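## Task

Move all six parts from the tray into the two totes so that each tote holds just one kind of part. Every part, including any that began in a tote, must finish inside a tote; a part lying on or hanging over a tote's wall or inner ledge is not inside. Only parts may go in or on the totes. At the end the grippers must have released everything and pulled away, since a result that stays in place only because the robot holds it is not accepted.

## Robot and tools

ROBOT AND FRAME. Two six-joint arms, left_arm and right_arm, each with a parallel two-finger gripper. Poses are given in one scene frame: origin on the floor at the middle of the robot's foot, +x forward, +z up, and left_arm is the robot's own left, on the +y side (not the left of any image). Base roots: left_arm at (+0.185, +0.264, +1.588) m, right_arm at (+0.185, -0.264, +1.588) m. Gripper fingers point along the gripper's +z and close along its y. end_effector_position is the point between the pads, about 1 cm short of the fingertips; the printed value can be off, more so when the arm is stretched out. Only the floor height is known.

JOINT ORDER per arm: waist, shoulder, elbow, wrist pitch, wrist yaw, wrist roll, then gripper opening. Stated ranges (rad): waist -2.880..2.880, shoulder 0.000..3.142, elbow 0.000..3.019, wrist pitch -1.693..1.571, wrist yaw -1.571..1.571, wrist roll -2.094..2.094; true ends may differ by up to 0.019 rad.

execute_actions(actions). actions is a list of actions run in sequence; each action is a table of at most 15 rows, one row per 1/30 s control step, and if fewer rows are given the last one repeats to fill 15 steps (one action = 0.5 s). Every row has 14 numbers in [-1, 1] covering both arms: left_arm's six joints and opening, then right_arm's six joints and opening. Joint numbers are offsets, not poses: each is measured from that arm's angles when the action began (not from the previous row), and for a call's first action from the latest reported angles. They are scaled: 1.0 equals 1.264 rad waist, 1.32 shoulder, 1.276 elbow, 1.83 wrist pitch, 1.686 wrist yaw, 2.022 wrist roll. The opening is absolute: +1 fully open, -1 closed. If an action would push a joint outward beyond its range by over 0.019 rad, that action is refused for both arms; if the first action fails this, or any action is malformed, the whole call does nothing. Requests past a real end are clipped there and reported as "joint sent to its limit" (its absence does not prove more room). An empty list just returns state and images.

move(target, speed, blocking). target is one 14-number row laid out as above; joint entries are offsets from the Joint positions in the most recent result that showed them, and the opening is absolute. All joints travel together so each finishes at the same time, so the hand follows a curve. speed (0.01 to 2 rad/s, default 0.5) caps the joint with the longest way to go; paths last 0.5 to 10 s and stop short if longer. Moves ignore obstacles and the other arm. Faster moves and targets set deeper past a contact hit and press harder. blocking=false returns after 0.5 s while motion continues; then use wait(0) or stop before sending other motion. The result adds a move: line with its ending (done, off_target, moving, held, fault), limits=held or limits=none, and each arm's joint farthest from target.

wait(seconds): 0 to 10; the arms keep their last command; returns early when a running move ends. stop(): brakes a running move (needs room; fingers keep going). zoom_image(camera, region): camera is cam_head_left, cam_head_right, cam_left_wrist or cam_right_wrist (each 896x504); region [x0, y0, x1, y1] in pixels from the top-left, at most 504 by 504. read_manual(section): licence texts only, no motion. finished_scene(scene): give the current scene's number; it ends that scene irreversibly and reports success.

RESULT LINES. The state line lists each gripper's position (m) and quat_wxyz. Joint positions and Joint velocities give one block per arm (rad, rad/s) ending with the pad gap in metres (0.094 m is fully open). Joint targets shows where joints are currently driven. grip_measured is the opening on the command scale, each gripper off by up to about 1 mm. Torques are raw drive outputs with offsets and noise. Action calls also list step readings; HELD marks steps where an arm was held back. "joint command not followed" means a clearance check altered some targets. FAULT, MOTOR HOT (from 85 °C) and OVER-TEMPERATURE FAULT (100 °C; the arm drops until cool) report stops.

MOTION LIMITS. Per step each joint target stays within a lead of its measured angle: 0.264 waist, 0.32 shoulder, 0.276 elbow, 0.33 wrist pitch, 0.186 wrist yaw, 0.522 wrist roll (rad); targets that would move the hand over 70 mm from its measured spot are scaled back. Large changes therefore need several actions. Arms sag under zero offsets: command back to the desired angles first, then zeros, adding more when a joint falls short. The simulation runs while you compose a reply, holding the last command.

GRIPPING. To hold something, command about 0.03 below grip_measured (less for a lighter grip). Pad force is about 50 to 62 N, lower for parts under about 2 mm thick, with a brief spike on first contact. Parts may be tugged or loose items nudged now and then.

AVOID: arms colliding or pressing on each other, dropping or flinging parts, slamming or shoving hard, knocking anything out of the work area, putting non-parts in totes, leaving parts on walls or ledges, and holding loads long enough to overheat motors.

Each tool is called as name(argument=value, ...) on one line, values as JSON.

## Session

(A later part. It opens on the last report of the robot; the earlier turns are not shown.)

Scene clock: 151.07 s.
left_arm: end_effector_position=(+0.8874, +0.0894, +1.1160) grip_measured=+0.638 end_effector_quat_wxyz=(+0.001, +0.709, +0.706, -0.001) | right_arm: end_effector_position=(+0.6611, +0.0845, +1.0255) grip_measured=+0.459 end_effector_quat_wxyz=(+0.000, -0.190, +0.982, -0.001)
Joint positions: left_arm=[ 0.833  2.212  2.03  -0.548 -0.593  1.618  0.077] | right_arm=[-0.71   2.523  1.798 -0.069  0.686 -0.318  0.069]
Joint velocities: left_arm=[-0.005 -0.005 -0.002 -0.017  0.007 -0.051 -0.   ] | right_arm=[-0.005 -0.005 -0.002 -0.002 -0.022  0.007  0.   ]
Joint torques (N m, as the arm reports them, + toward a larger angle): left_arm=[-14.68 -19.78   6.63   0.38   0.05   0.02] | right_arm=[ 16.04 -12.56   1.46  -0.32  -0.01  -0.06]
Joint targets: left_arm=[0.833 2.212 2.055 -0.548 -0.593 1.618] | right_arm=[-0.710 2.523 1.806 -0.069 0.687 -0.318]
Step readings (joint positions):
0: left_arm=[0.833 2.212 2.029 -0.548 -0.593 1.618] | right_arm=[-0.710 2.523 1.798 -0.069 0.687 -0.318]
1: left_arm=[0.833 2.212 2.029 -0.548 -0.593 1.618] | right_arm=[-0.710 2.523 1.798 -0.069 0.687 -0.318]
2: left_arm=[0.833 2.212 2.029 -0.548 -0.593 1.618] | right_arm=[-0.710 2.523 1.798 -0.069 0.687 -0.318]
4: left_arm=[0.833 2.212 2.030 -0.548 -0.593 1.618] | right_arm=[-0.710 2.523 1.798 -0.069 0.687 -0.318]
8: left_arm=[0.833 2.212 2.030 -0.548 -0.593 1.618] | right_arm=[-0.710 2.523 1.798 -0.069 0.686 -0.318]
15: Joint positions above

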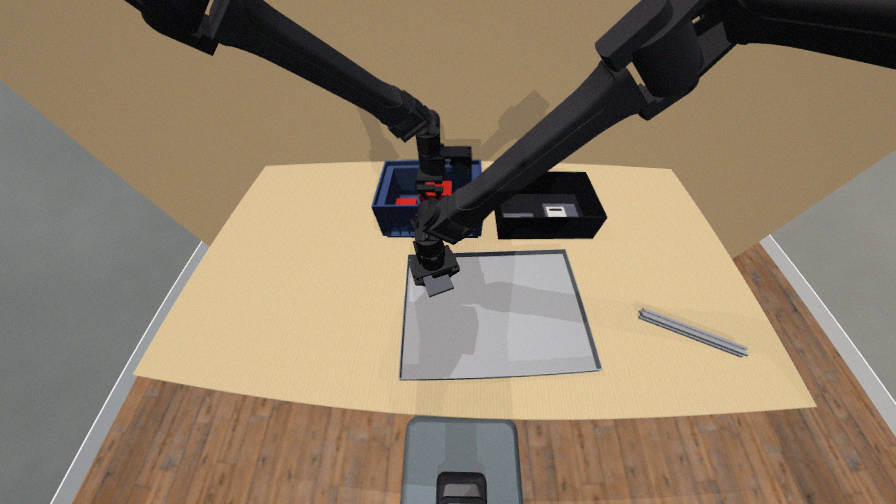

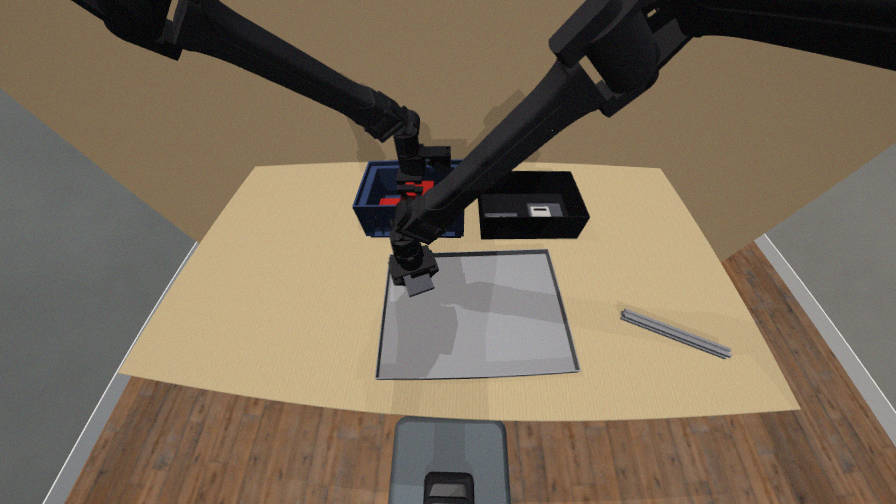

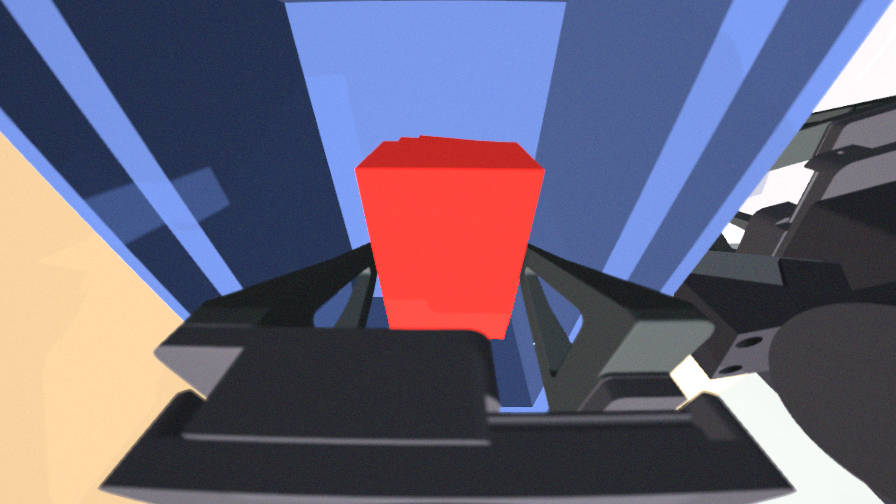

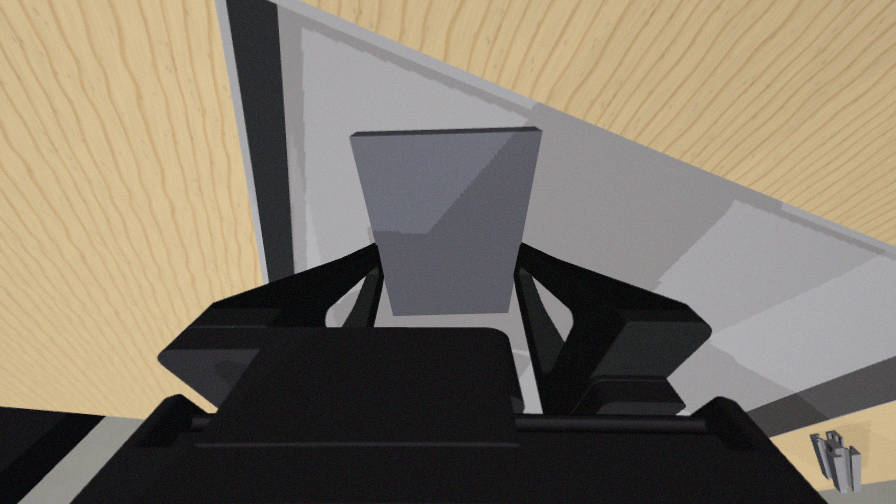

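execute_actions(actions=[[[-0.0185,-0.0162,0.004,-0.0056,-0.0026,-0.0056,0.72, 0.0127,-0.0133,-0.003,0.0057,0.0013,0,0.43],[-0.0206,-0.0213,0.0,-0.0068,-0.0038,-0.0069,0.72, 0.0142,-0.0172,-0.008,0.0061,0.002,0,0.43],[-0.0238,-0.029,-0.004,-0.0085,-0.0057,-0.0088,0.72, 0.0166,-0.0229,-0.015,0.0067,0.0031,0,0.43],[-0.028,-0.0392,-0.010,-0.0109,-0.0082,-0.0113,0.72, 0.0197,-0.0306,-0.025,0.0076,0.0044,0,0.43],[-0.0328,-0.0507,-0.019,-0.0136,-0.0109,-0.0142,0.72, 0.0232,-0.0393,-0.036,0.0085,0.006,0,0.43],[-0.0381,-0.0635,-0.029,-0.0165,-0.014,-0.0174,0.72, 0.027,-0.0489,-0.049,0.0096,0.0077,0,0.43],[-0.0439,-0.0776,-0.040,-0.0198,-0.0174,-0.0209,0.72, 0.0313,-0.0595,-0.063,0.0107,0.0096,0,0.43],[-0.0497,-0.0917,-0.052,-0.023,-0.0208,-0.0243,0.72, 0.0356,-0.0701,-0.078,0.0118,0.0115,0,0.43],[-0.055,-0.1045,-0.065,-0.0259,-0.0239,-0.0275,0.72, 0.0394,-0.0797,-0.092,0.0129,0.0132,0,0.43],[-0.0598,-0.116,-0.078,-0.0286,-0.0266,-0.0304,0.72, 0.0429,-0.0884,-0.105,0.0138,0.0148,0,0.43],[-0.064,-0.1262,-0.089,-0.031,-0.0291,-0.0329,0.72, 0.046,-0.0961,-0.116,0.0147,0.0161,0,0.43],[-0.0672,-0.1339,-0.099,-0.0327,-0.031,-0.0348,0.72, 0.0484,-0.1018,-0.125,0.0153,0.0172,0,0.43],[-0.0693,-0.139,-0.107,-0.0339,-0.0322,-0.0361,0.72, 0.0499,-0.1057,-0.132,0.0157,0.0179,0,0.43],[-0.0704,-0.1416,-0.113,-0.0345,-0.0328,-0.0367,0.72, 0.0507,-0.1076,-0.136,0.0159,0.0182,0,0.43],[-0.0704,-0.1416,-0.1176,-0.0345,-0.0328,-0.0367,0.72, 0.0507,-0.1076,-0.137,0.0159,0.0182,0,0.43]]])

wait(seconds=0.3)

Scene clock: 154.90 s.
left_arm: end_effector_position=(+0.8851, +0.0943, +1.1872) grip_measured=+0.718 end_effector_quat_wxyz=(-0.008, +0.710, +0.704, -0.001) | right_arm: end_effector_position=(+0.6482, +0.0722, +1.0699) grip_measured=+0.459 end_effector_quat_wxyz=(-0.008, -0.210, +0.978, -0.004)
Joint positions: left_arm=[ 0.779  2.062  1.889 -0.601 -0.643  1.567  0.081] | right_arm=[-0.68   2.411  1.634 -0.055  0.715 -0.318  0.069]
Joint velocities: left_arm=[-0.259 -0.415 -0.164 -0.061 -0.007 -0.066 -0.001] | right_arm=[ 0.171 -0.22  -0.125  0.032 -0.007 -0.051 -0.   ]
Joint torques (N m, as the arm reports them, + toward a larger angle): left_arm=[-15.59 -20.18   4.13   0.24  -0.11  -0.08] | right_arm=[ 17.59 -13.7    0.26   0.06   0.06  -0.07]
Joint targets: left_arm=[0.745 2.026 1.879 -0.611 -0.648 1.543] | right_arm=[-0.646 2.381 1.623 -0.040 0.717 -0.318]
Step readings (joint positions):
0: left_arm=[0.833 2.212 2.030 -0.548 -0.593 1.618] | right_arm=[-0.710 2.523 1.798 -0.069 0.686 -0.318]
1: left_arm=[0.833 2.212 2.030 -0.548 -0.593 1.617] | right_arm=[-0.710 2.523 1.798 -0.069 0.686 -0.318]
2: left_arm=[0.833 2.212 2.030 -0.548 -0.594 1.617] | right_arm=[-0.710 2.523 1.798 -0.069 0.687 -0.318]
4: left_arm=[0.833 2.209 2.026 -0.552 -0.599 1.613] | right_arm=[-0.710 2.520 1.791 -0.066 0.689 -0.318]
8: left_arm=[0.826 2.175 1.981 -0.570 -0.619 1.599] | right_arm=[-0.709 2.488 1.733 -0.062 0.700 -0.318]
15: Joint positions above

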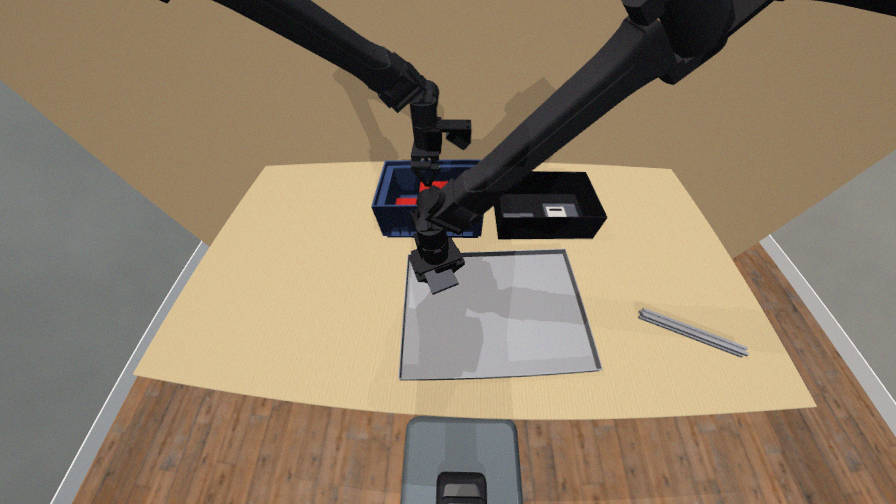

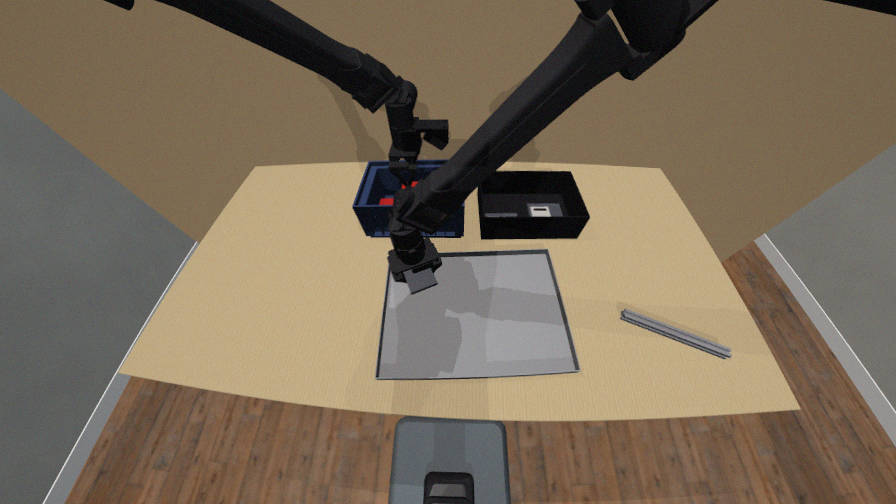

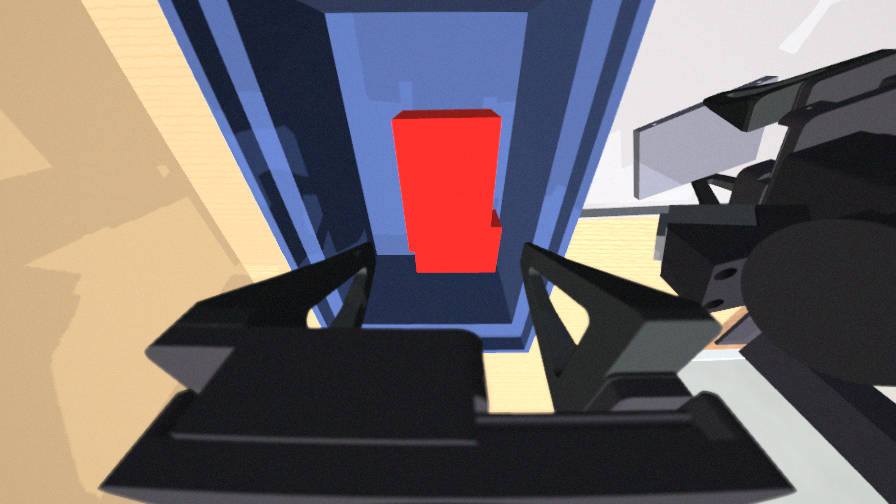

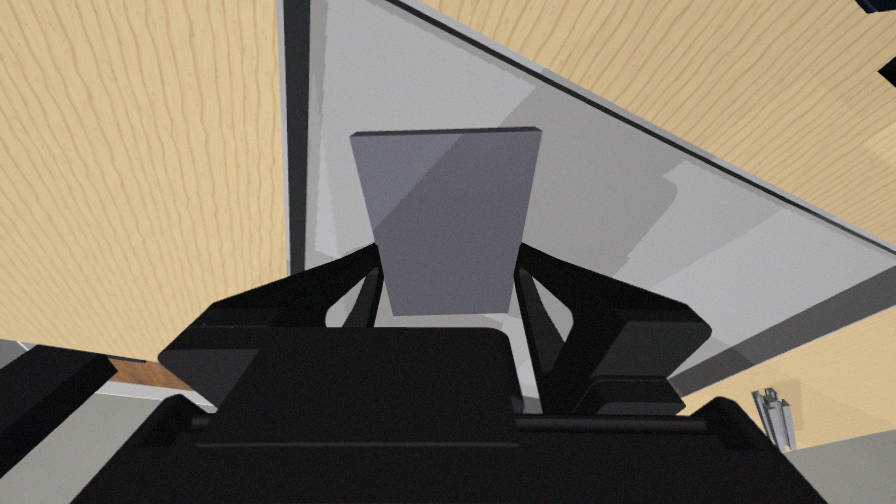

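Scene clock: 155.20 s.
left_arm: end_effector_position=(+0.9023, +0.0900, +1.2164) grip_measured=+0.718 end_effector_quat_wxyz=(+0.012, +0.704, +0.710, +0.005) | right_arm: end_effector_position=(+0.6598, +0.0808, +1.0836) grip_measured=+0.459 end_effector_quat_wxyz=(+0.005, -0.208, +0.978, +0.001)
Joint positions: left_arm=[ 0.753  2.022  1.882 -0.602 -0.645  1.555  0.081] | right_arm=[-0.661  2.393  1.63  -0.048  0.715 -0.318  0.069]
Joint velocities: left_arm=[-0.005  0.005 -0.056  0.007 -0.051 -0.125 -0.   ] | right_arm=[ 0.005 -0.005 -0.027  0.007  0.022 -0.007  0.001]
Joint torques (N m, as the arm reports them, + toward a larger angle): left_arm=[-14.81 -19.28   4.78   0.09  -0.05  -0.05] | right_arm=[ 16.98 -13.65   0.17  -0.01   0.05  -0.07]
Joint targets: left_arm=[0.745 2.026 1.880 -0.611 -0.648 1.543] | right_arm=[-0.647 2.381 1.623 -0.040 0.717 -0.318]
wait: 0.30 s; no rest

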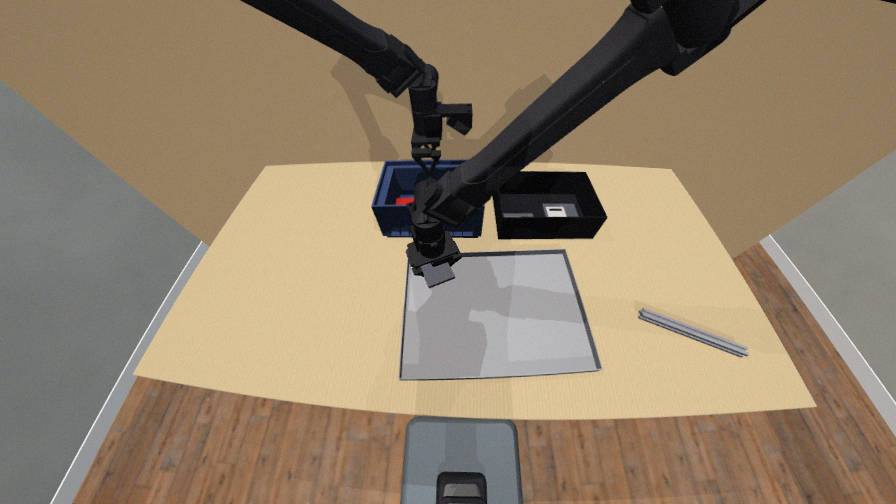

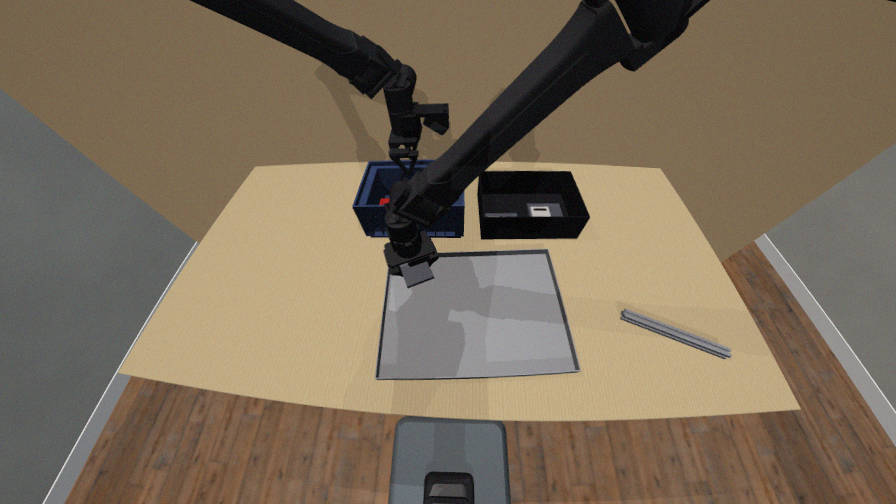

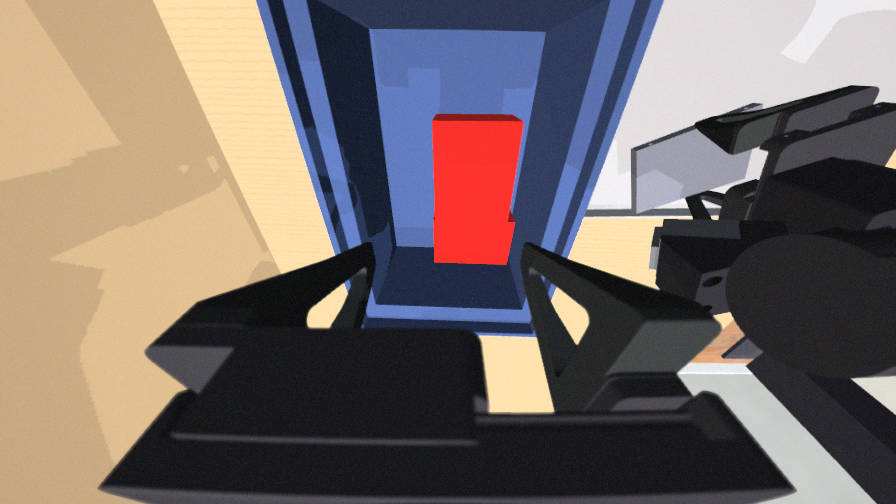

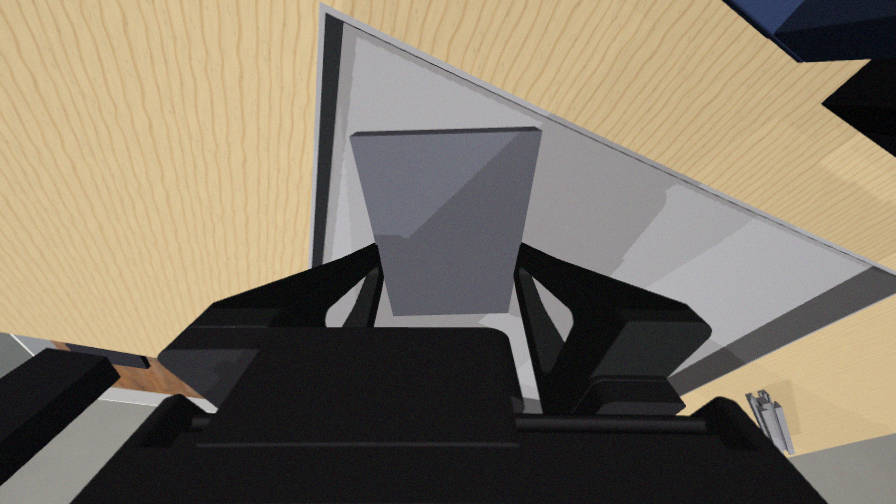

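move(target=[0.255,-0.422,-0.50,0.106,0.141,0,0.72, -0.107,-0.559,-0.474,-0.038,-0.055,-0.371,0.43], speed=0.7)

Scene clock: 159.63 s.
left_arm: end_effector_position=(+0.7768, +0.3306, +1.2699) grip_measured=+0.718 end_effector_quat_wxyz=(-0.005, +0.621, +0.784, -0.003) | right_arm: end_effector_position=(+0.6838, -0.1532, +1.2514) grip_measured=+0.459 end_effector_quat_wxyz=(+0.001, -0.496, +0.869, -0.002)
Joint positions: left_arm=[ 1.076  1.481  1.241 -0.418 -0.411  1.554  0.081] | right_arm=[-0.797  1.66   1.029 -0.112  0.624 -1.053  0.069]
Joint velocities: left_arm=[-0.005 -0.005 -0.002  0.017 -0.051  0.007  0.   ] | right_arm=[-0.005  0.005 -0.002  0.002 -0.081 -0.022  0.   ]
Joint torques (N m, as the arm reports them, + toward a larger angle): left_arm=[ -5.61 -19.22   3.7    0.87   0.17   0.04] | right_arm=[  9.13 -13.26   0.8   -0.5   -0.21  -0.22]
Joint targets: left_arm=[1.075 1.465 1.244 -0.408 -0.407 1.555] | right_arm=[-0.796 1.655 1.025 -0.118 0.622 -1.069]
move: done; limits=none; left_arm: farthest joint: the shoulder, 0.016 radians from its target (0.558 radians at the start); right_arm: farthest joint: the wrist roll, 0.015 radians from its target (0.750 radians at the start)

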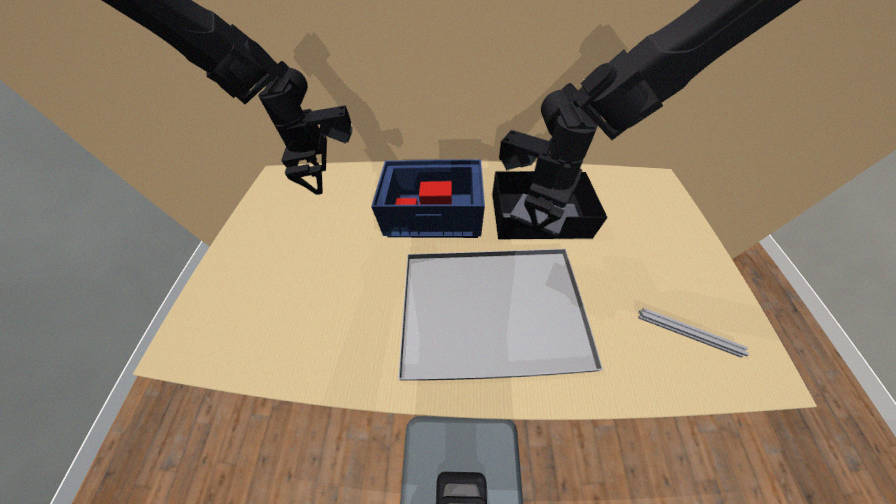

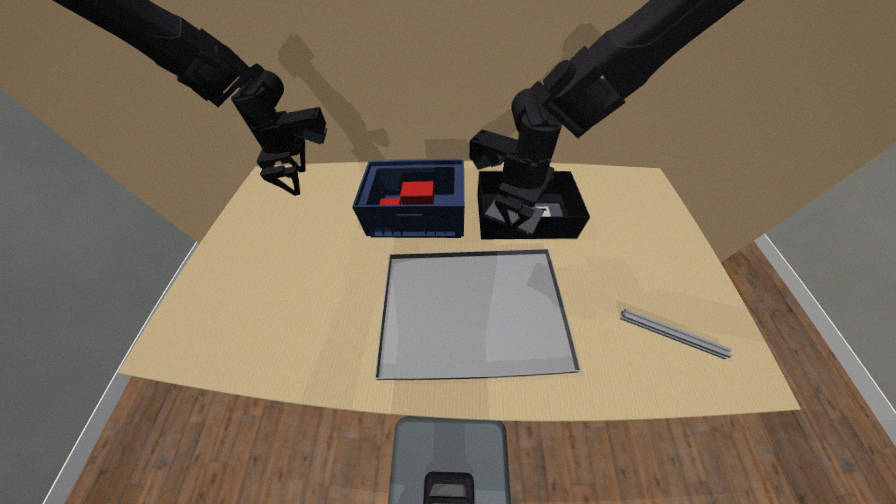

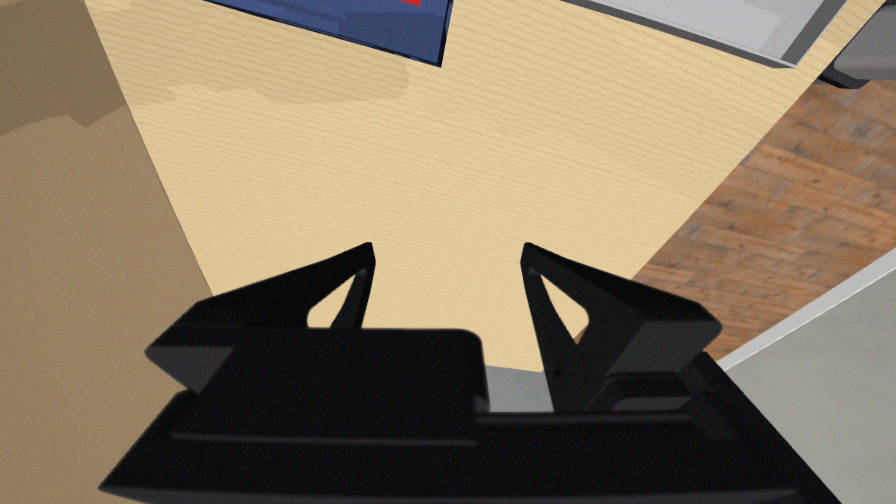

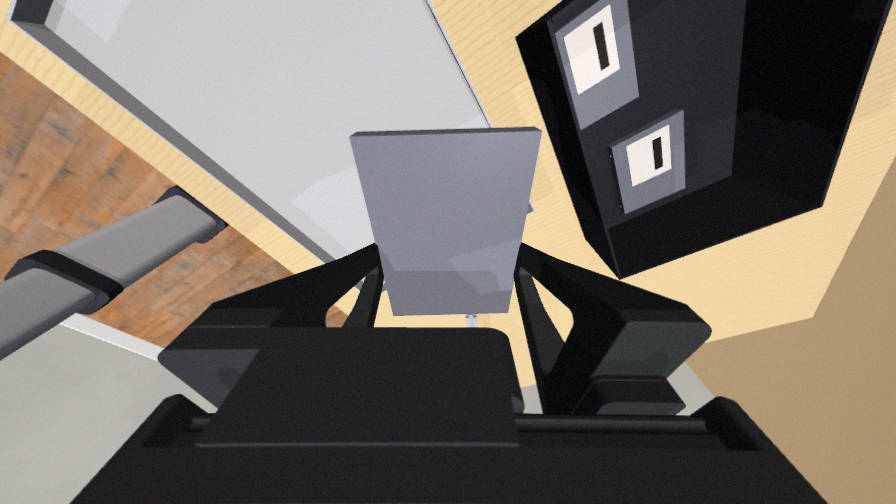

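move(target=[0,-0.012,0.002,0,0,0,0.72, -0.226,0.212,0.724,-0.283,-0.133,-0.372,0.43], speed=0.85)

Scene clock: 164.10 s.
left_arm: end_effector_position=(+0.7768, +0.3306, +1.2699) grip_measured=+0.718 end_effector_quat_wxyz=(-0.005, +0.621, +0.784, -0.003) | right_arm: end_effector_position=(+0.9169, -0.3255, +1.1527) grip_measured=+0.459 end_effector_quat_wxyz=(-0.003, -0.702, +0.712, -0.006)
Joint positions: left_arm=[ 1.076  1.481  1.241 -0.418 -0.411  1.554  0.081] | right_arm=[-1.095  1.938  1.923 -0.62   0.402 -1.789  0.069]
Joint velocities: left_arm=[ 0.005 -0.015 -0.022 -0.012  0.007 -0.007 -0.001] | right_arm=[ 0.005 -0.005 -0.007 -0.002 -0.037  0.037 -0.001]
Joint torques (N m, as the arm reports them, + toward a larger angle): left_arm=[ -5.43 -19.3    3.75   0.44   0.03   0.01] | right_arm=[  9.4  -20.12   7.6   -0.63  -0.2   -0.21]
Joint targets: left_arm=[1.076 1.465 1.244 -0.418 -0.411 1.554] | right_arm=[-1.083 1.940 1.953 -0.629 0.400 -1.805]
move: off_target (right_arm); limits=none; left_arm: farthest joint: the shoulder, 0.016 radians from its target (0.016 radians at the start); right_arm: farthest joint: the elbow, 0.029 radians from its target (0.924 radians at the start)

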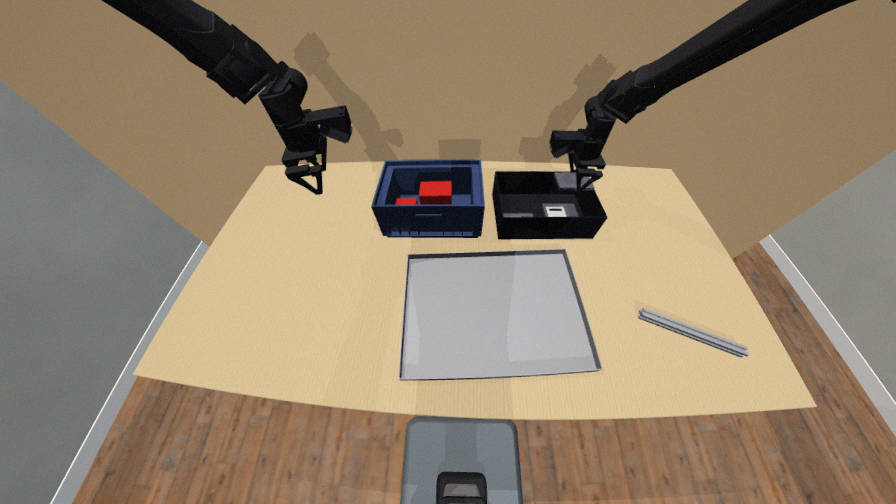

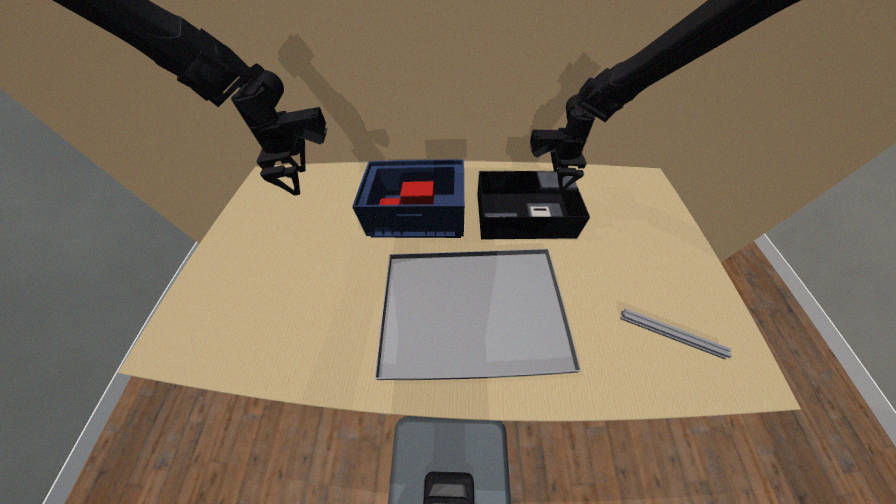

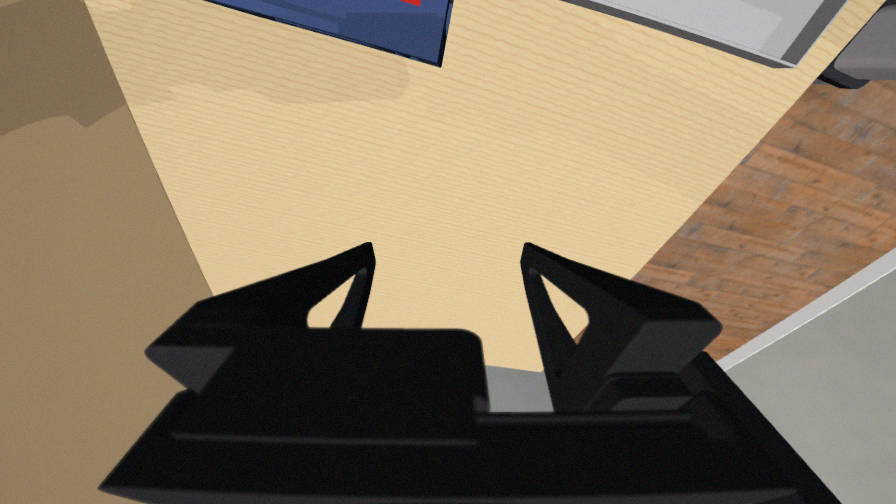

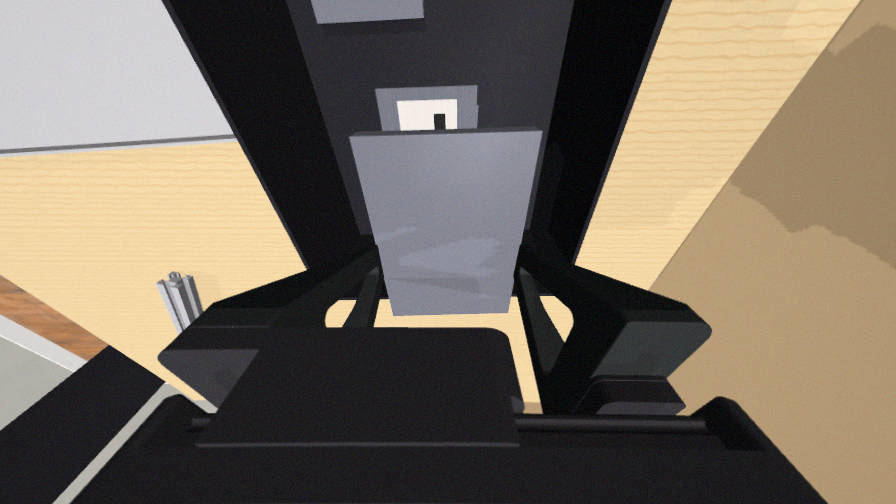

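execute_actions(actions=[])

Scene clock: 165.53 s.
left_arm: end_effector_position=(+0.7768, +0.3306, +1.2699) grip_measured=+0.718 end_effector_quat_wxyz=(-0.005, +0.621, +0.784, -0.003) | right_arm: end_effector_position=(+0.9169, -0.3255, +1.1527) grip_measured=+0.459 end_effector_quat_wxyz=(-0.003, -0.702, +0.712, -0.006)
Joint positions: left_arm=[ 1.076  1.481  1.241 -0.418 -0.411  1.554  0.081] | right_arm=[-1.095  1.938  1.923 -0.62   0.402 -1.79   0.069]
Joint velocities: left_arm=[-0.005 -0.015 -0.002  0.007  0.037  0.037  0.001] | right_arm=[-0.005 -0.005 -0.007 -0.027  0.022 -0.022  0.   ]
Joint torques (N m, as the arm reports them, + toward a larger angle): left_arm=[ -5.24 -19.21   3.74   0.44   0.04   0.03] | right_arm=[  9.34 -20.11   7.61  -0.6   -0.21  -0.2 ]
Joint targets: left_arm=[1.076 1.465 1.244 -0.418 -0.411 1.554] | right_arm=[-1.083 1.940 1.953 -0.629 0.400 -1.805]

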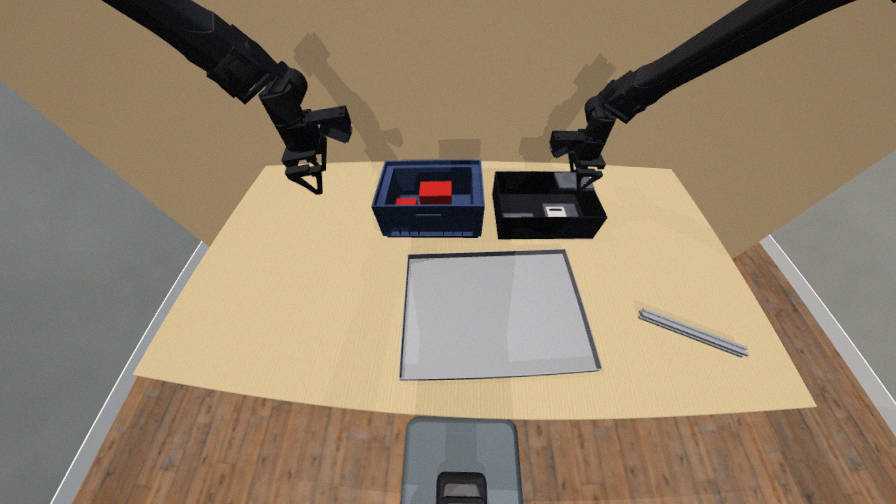

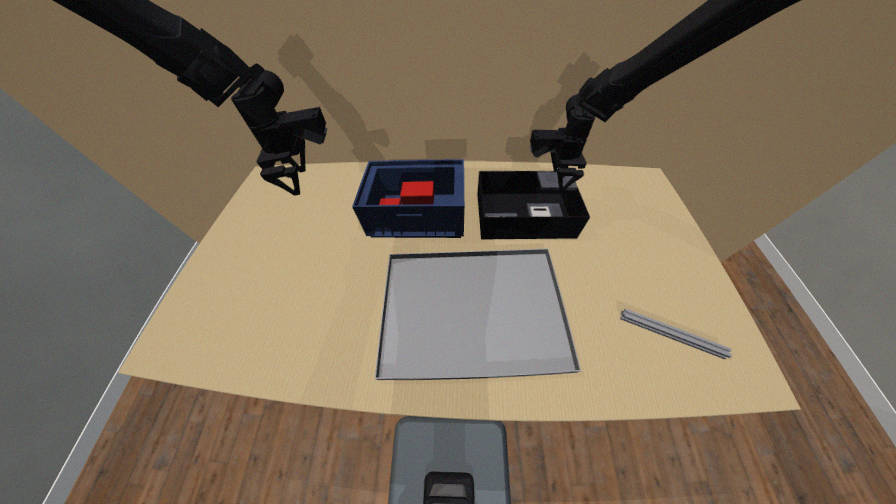

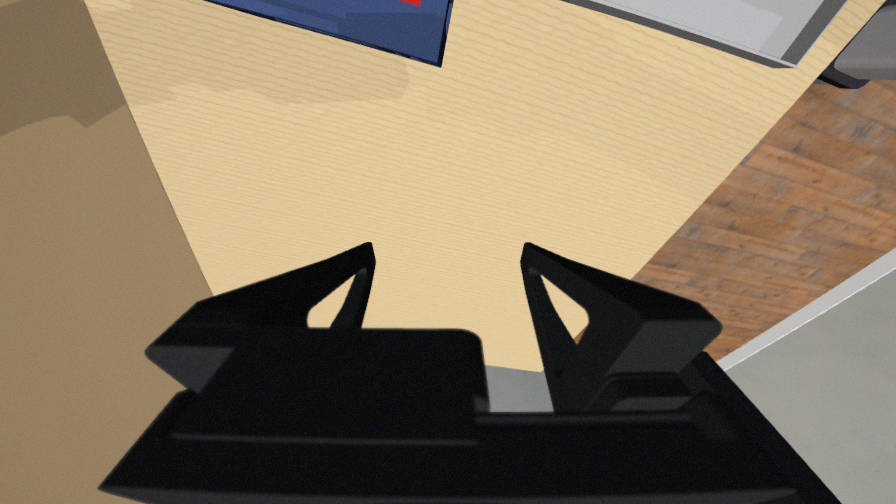

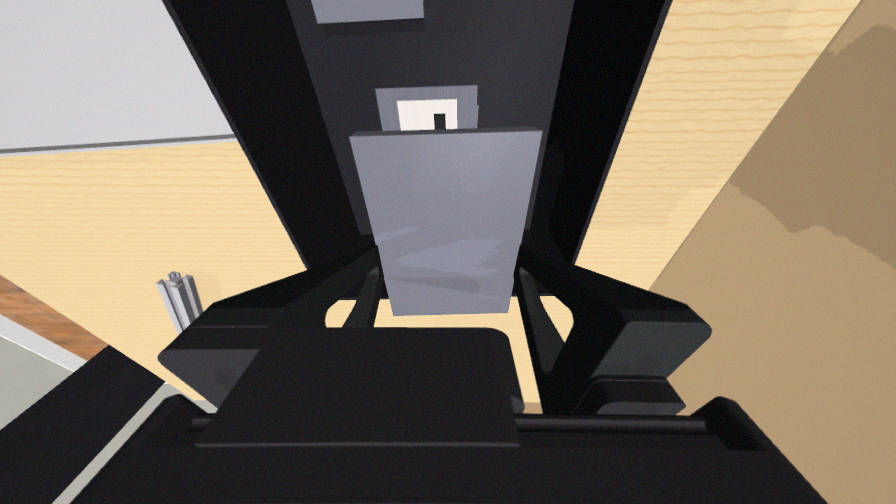

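move(target=[0,-0.012,0.002,0,0,0,0.72,-0.0198,0.1758,0.228,-0.0175,-0.022,-0.0173,0.43], speed=0.3)

Scene clock: 171.67 s.
left_arm: end_effector_position=(+0.7768, +0.3306, +1.2699) grip_measured=+0.718 end_effector_quat_wxyz=(-0.005, +0.621, +0.784, -0.003) | right_arm: end_effector_position=(+0.9230, -0.3049, +1.0678) grip_measured=+0.459 end_effector_quat_wxyz=(+0.002, -0.706, +0.708, +0.003)
Joint positions: left_arm=[ 1.076  1.481  1.241 -0.418 -0.411  1.554  0.081] | right_arm=[-1.116  2.171  2.174 -0.644  0.368 -1.809  0.069]
Joint velocities: left_arm=[-0.005 -0.015 -0.012  0.002 -0.007 -0.022  0.   ] | right_arm=[ 0.005 -0.005 -0.017 -0.007 -0.022  0.007 -0.001]
Joint torques (N m, as the arm reports them, + toward a larger angle): left_arm=[ -5.37 -19.36   3.79   0.4    0.03   0.02] | right_arm=[  8.7  -20.48   8.63  -0.6   -0.24  -0.2 ]
Joint targets: left_arm=[1.076 1.465 1.244 -0.418 -0.411 1.554] | right_arm=[-1.119 2.169 2.214 -0.652 0.366 -1.825]
move: off_target (right_arm); limits=none; left_arm: farthest joint: the shoulder, 0.016 radians from its target (0.016 radians at the start); right_arm: farthest joint: the elbow, 0.040 radians from its target (0.291 radians at the start)

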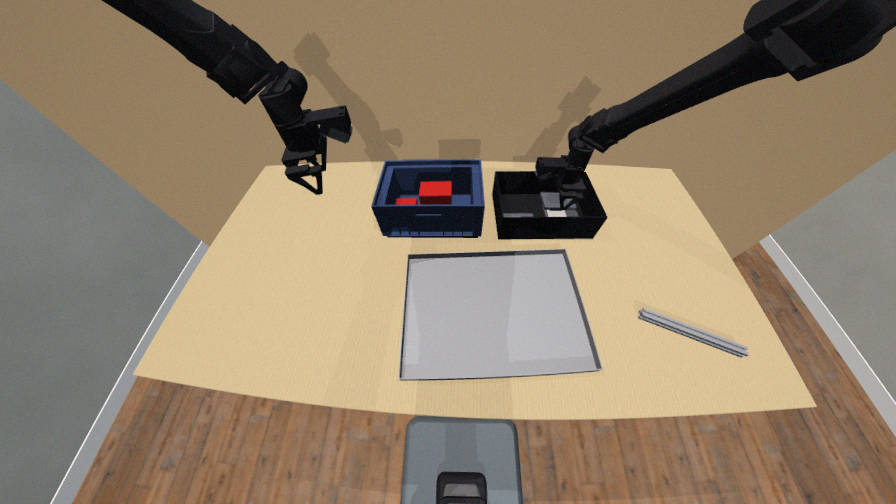

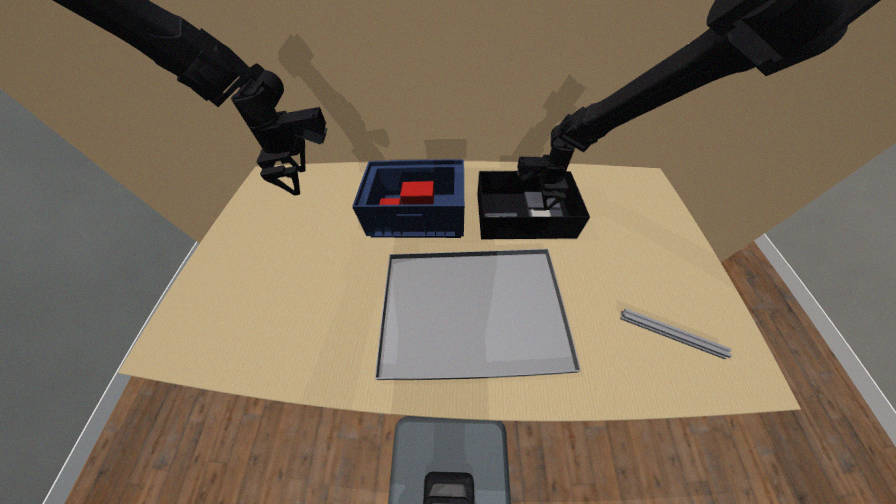

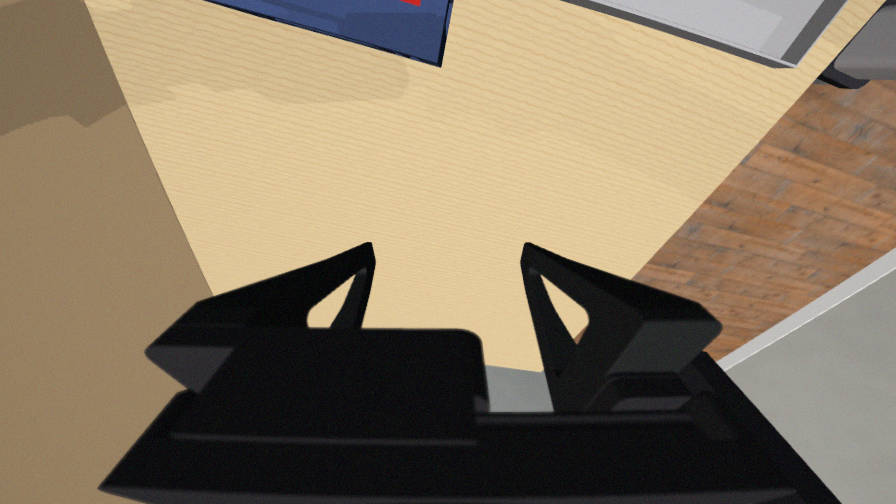

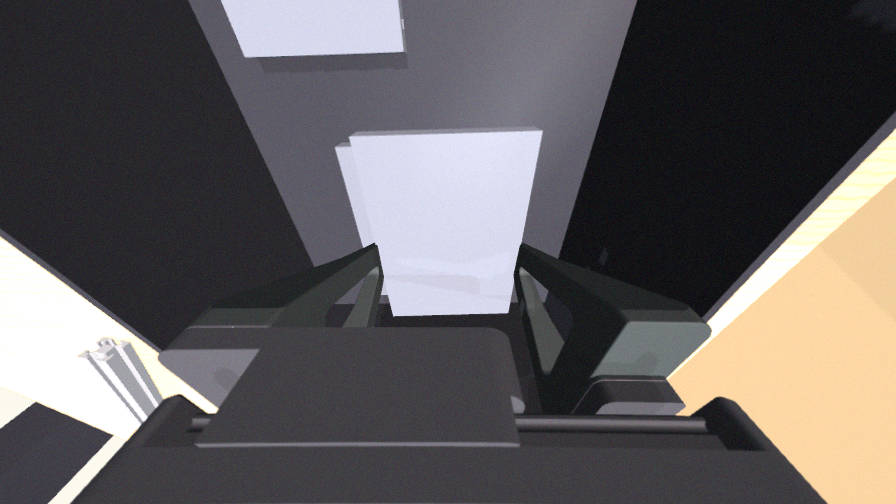

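move(target=[0,-0.012,0.002,0,0,0,0.72,-0.0182,0.0091,-0.0219,0.0311,-0.0065,-0.0129,0.43], speed=0.08)

Scene clock: 174.17 s.
left_arm: end_effector_position=(+0.7768, +0.3306, +1.2699) grip_measured=+0.718 end_effector_quat_wxyz=(-0.005, +0.621, +0.784, -0.003) | right_arm: end_effector_position=(+0.9106, -0.3140, +1.0509) grip_measured=+0.459 end_effector_quat_wxyz=(-0.000, -0.704, +0.710, -0.001)
Joint positions: left_arm=[ 1.076  1.481  1.241 -0.418 -0.411  1.554  0.081] | right_arm=[-1.137  2.182  2.15  -0.598  0.36  -1.82   0.069]
Joint velocities: left_arm=[-0.015  0.015 -0.002 -0.017 -0.051 -0.037 -0.   ] | right_arm=[-0.015 -0.005 -0.032  0.012 -0.022  0.007  0.   ]
Joint torques (N m, as the arm reports them, + toward a larger angle): left_arm=[ -5.25 -19.3    3.73   0.45   0.03   0.03] | right_arm=[  8.55 -20.03   4.64  -0.01  -0.22  -0.2 ]
Joint targets: left_arm=[1.076 1.465 1.244 -0.418 -0.411 1.554] | right_arm=[-1.139 2.183 2.147 -0.587 0.357 -1.835]
move: done; limits=none; left_arm: farthest joint: the shoulder, 0.016 radians from its target (0.016 radians at the start); right_arm: farthest joint: the wrist roll, 0.016 radians from its target (0.026 radians at the start)

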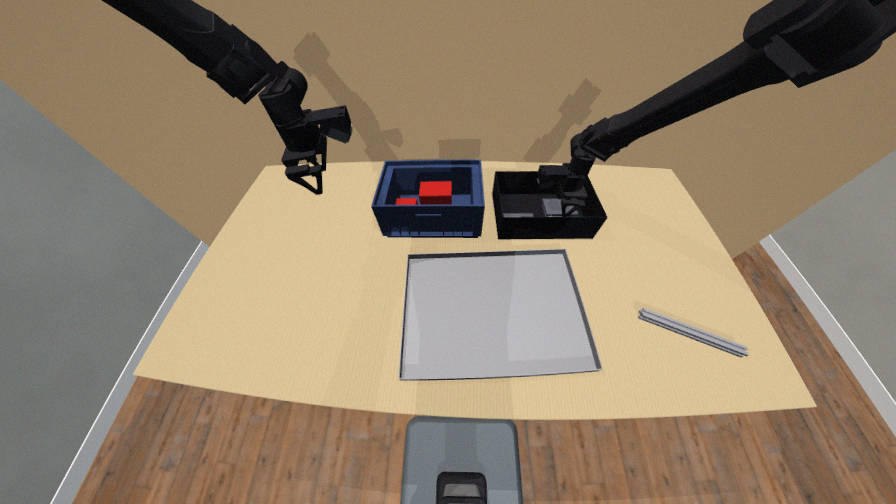

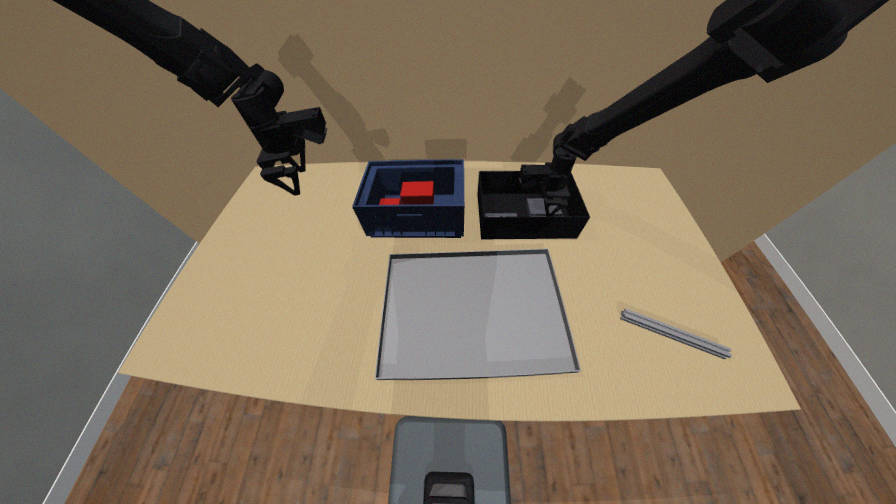

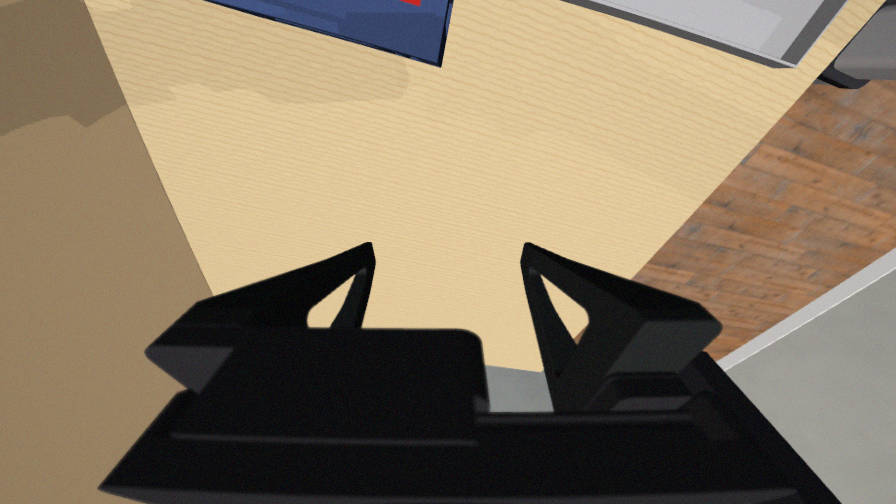

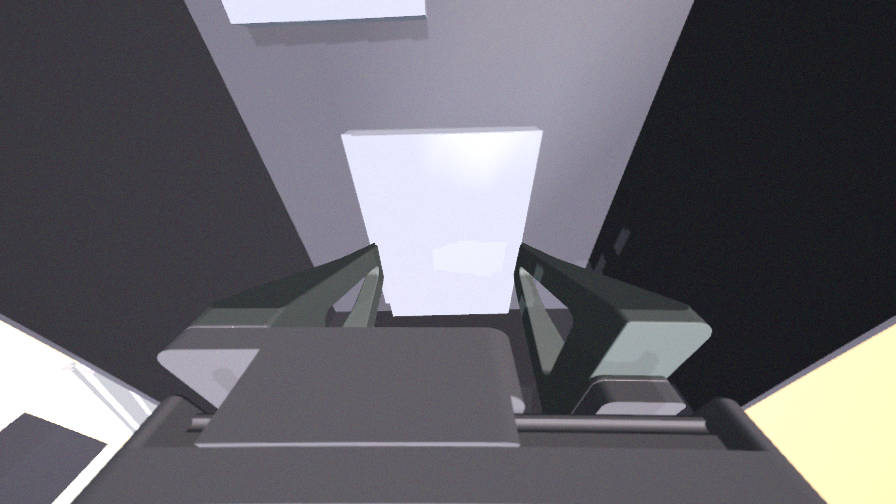

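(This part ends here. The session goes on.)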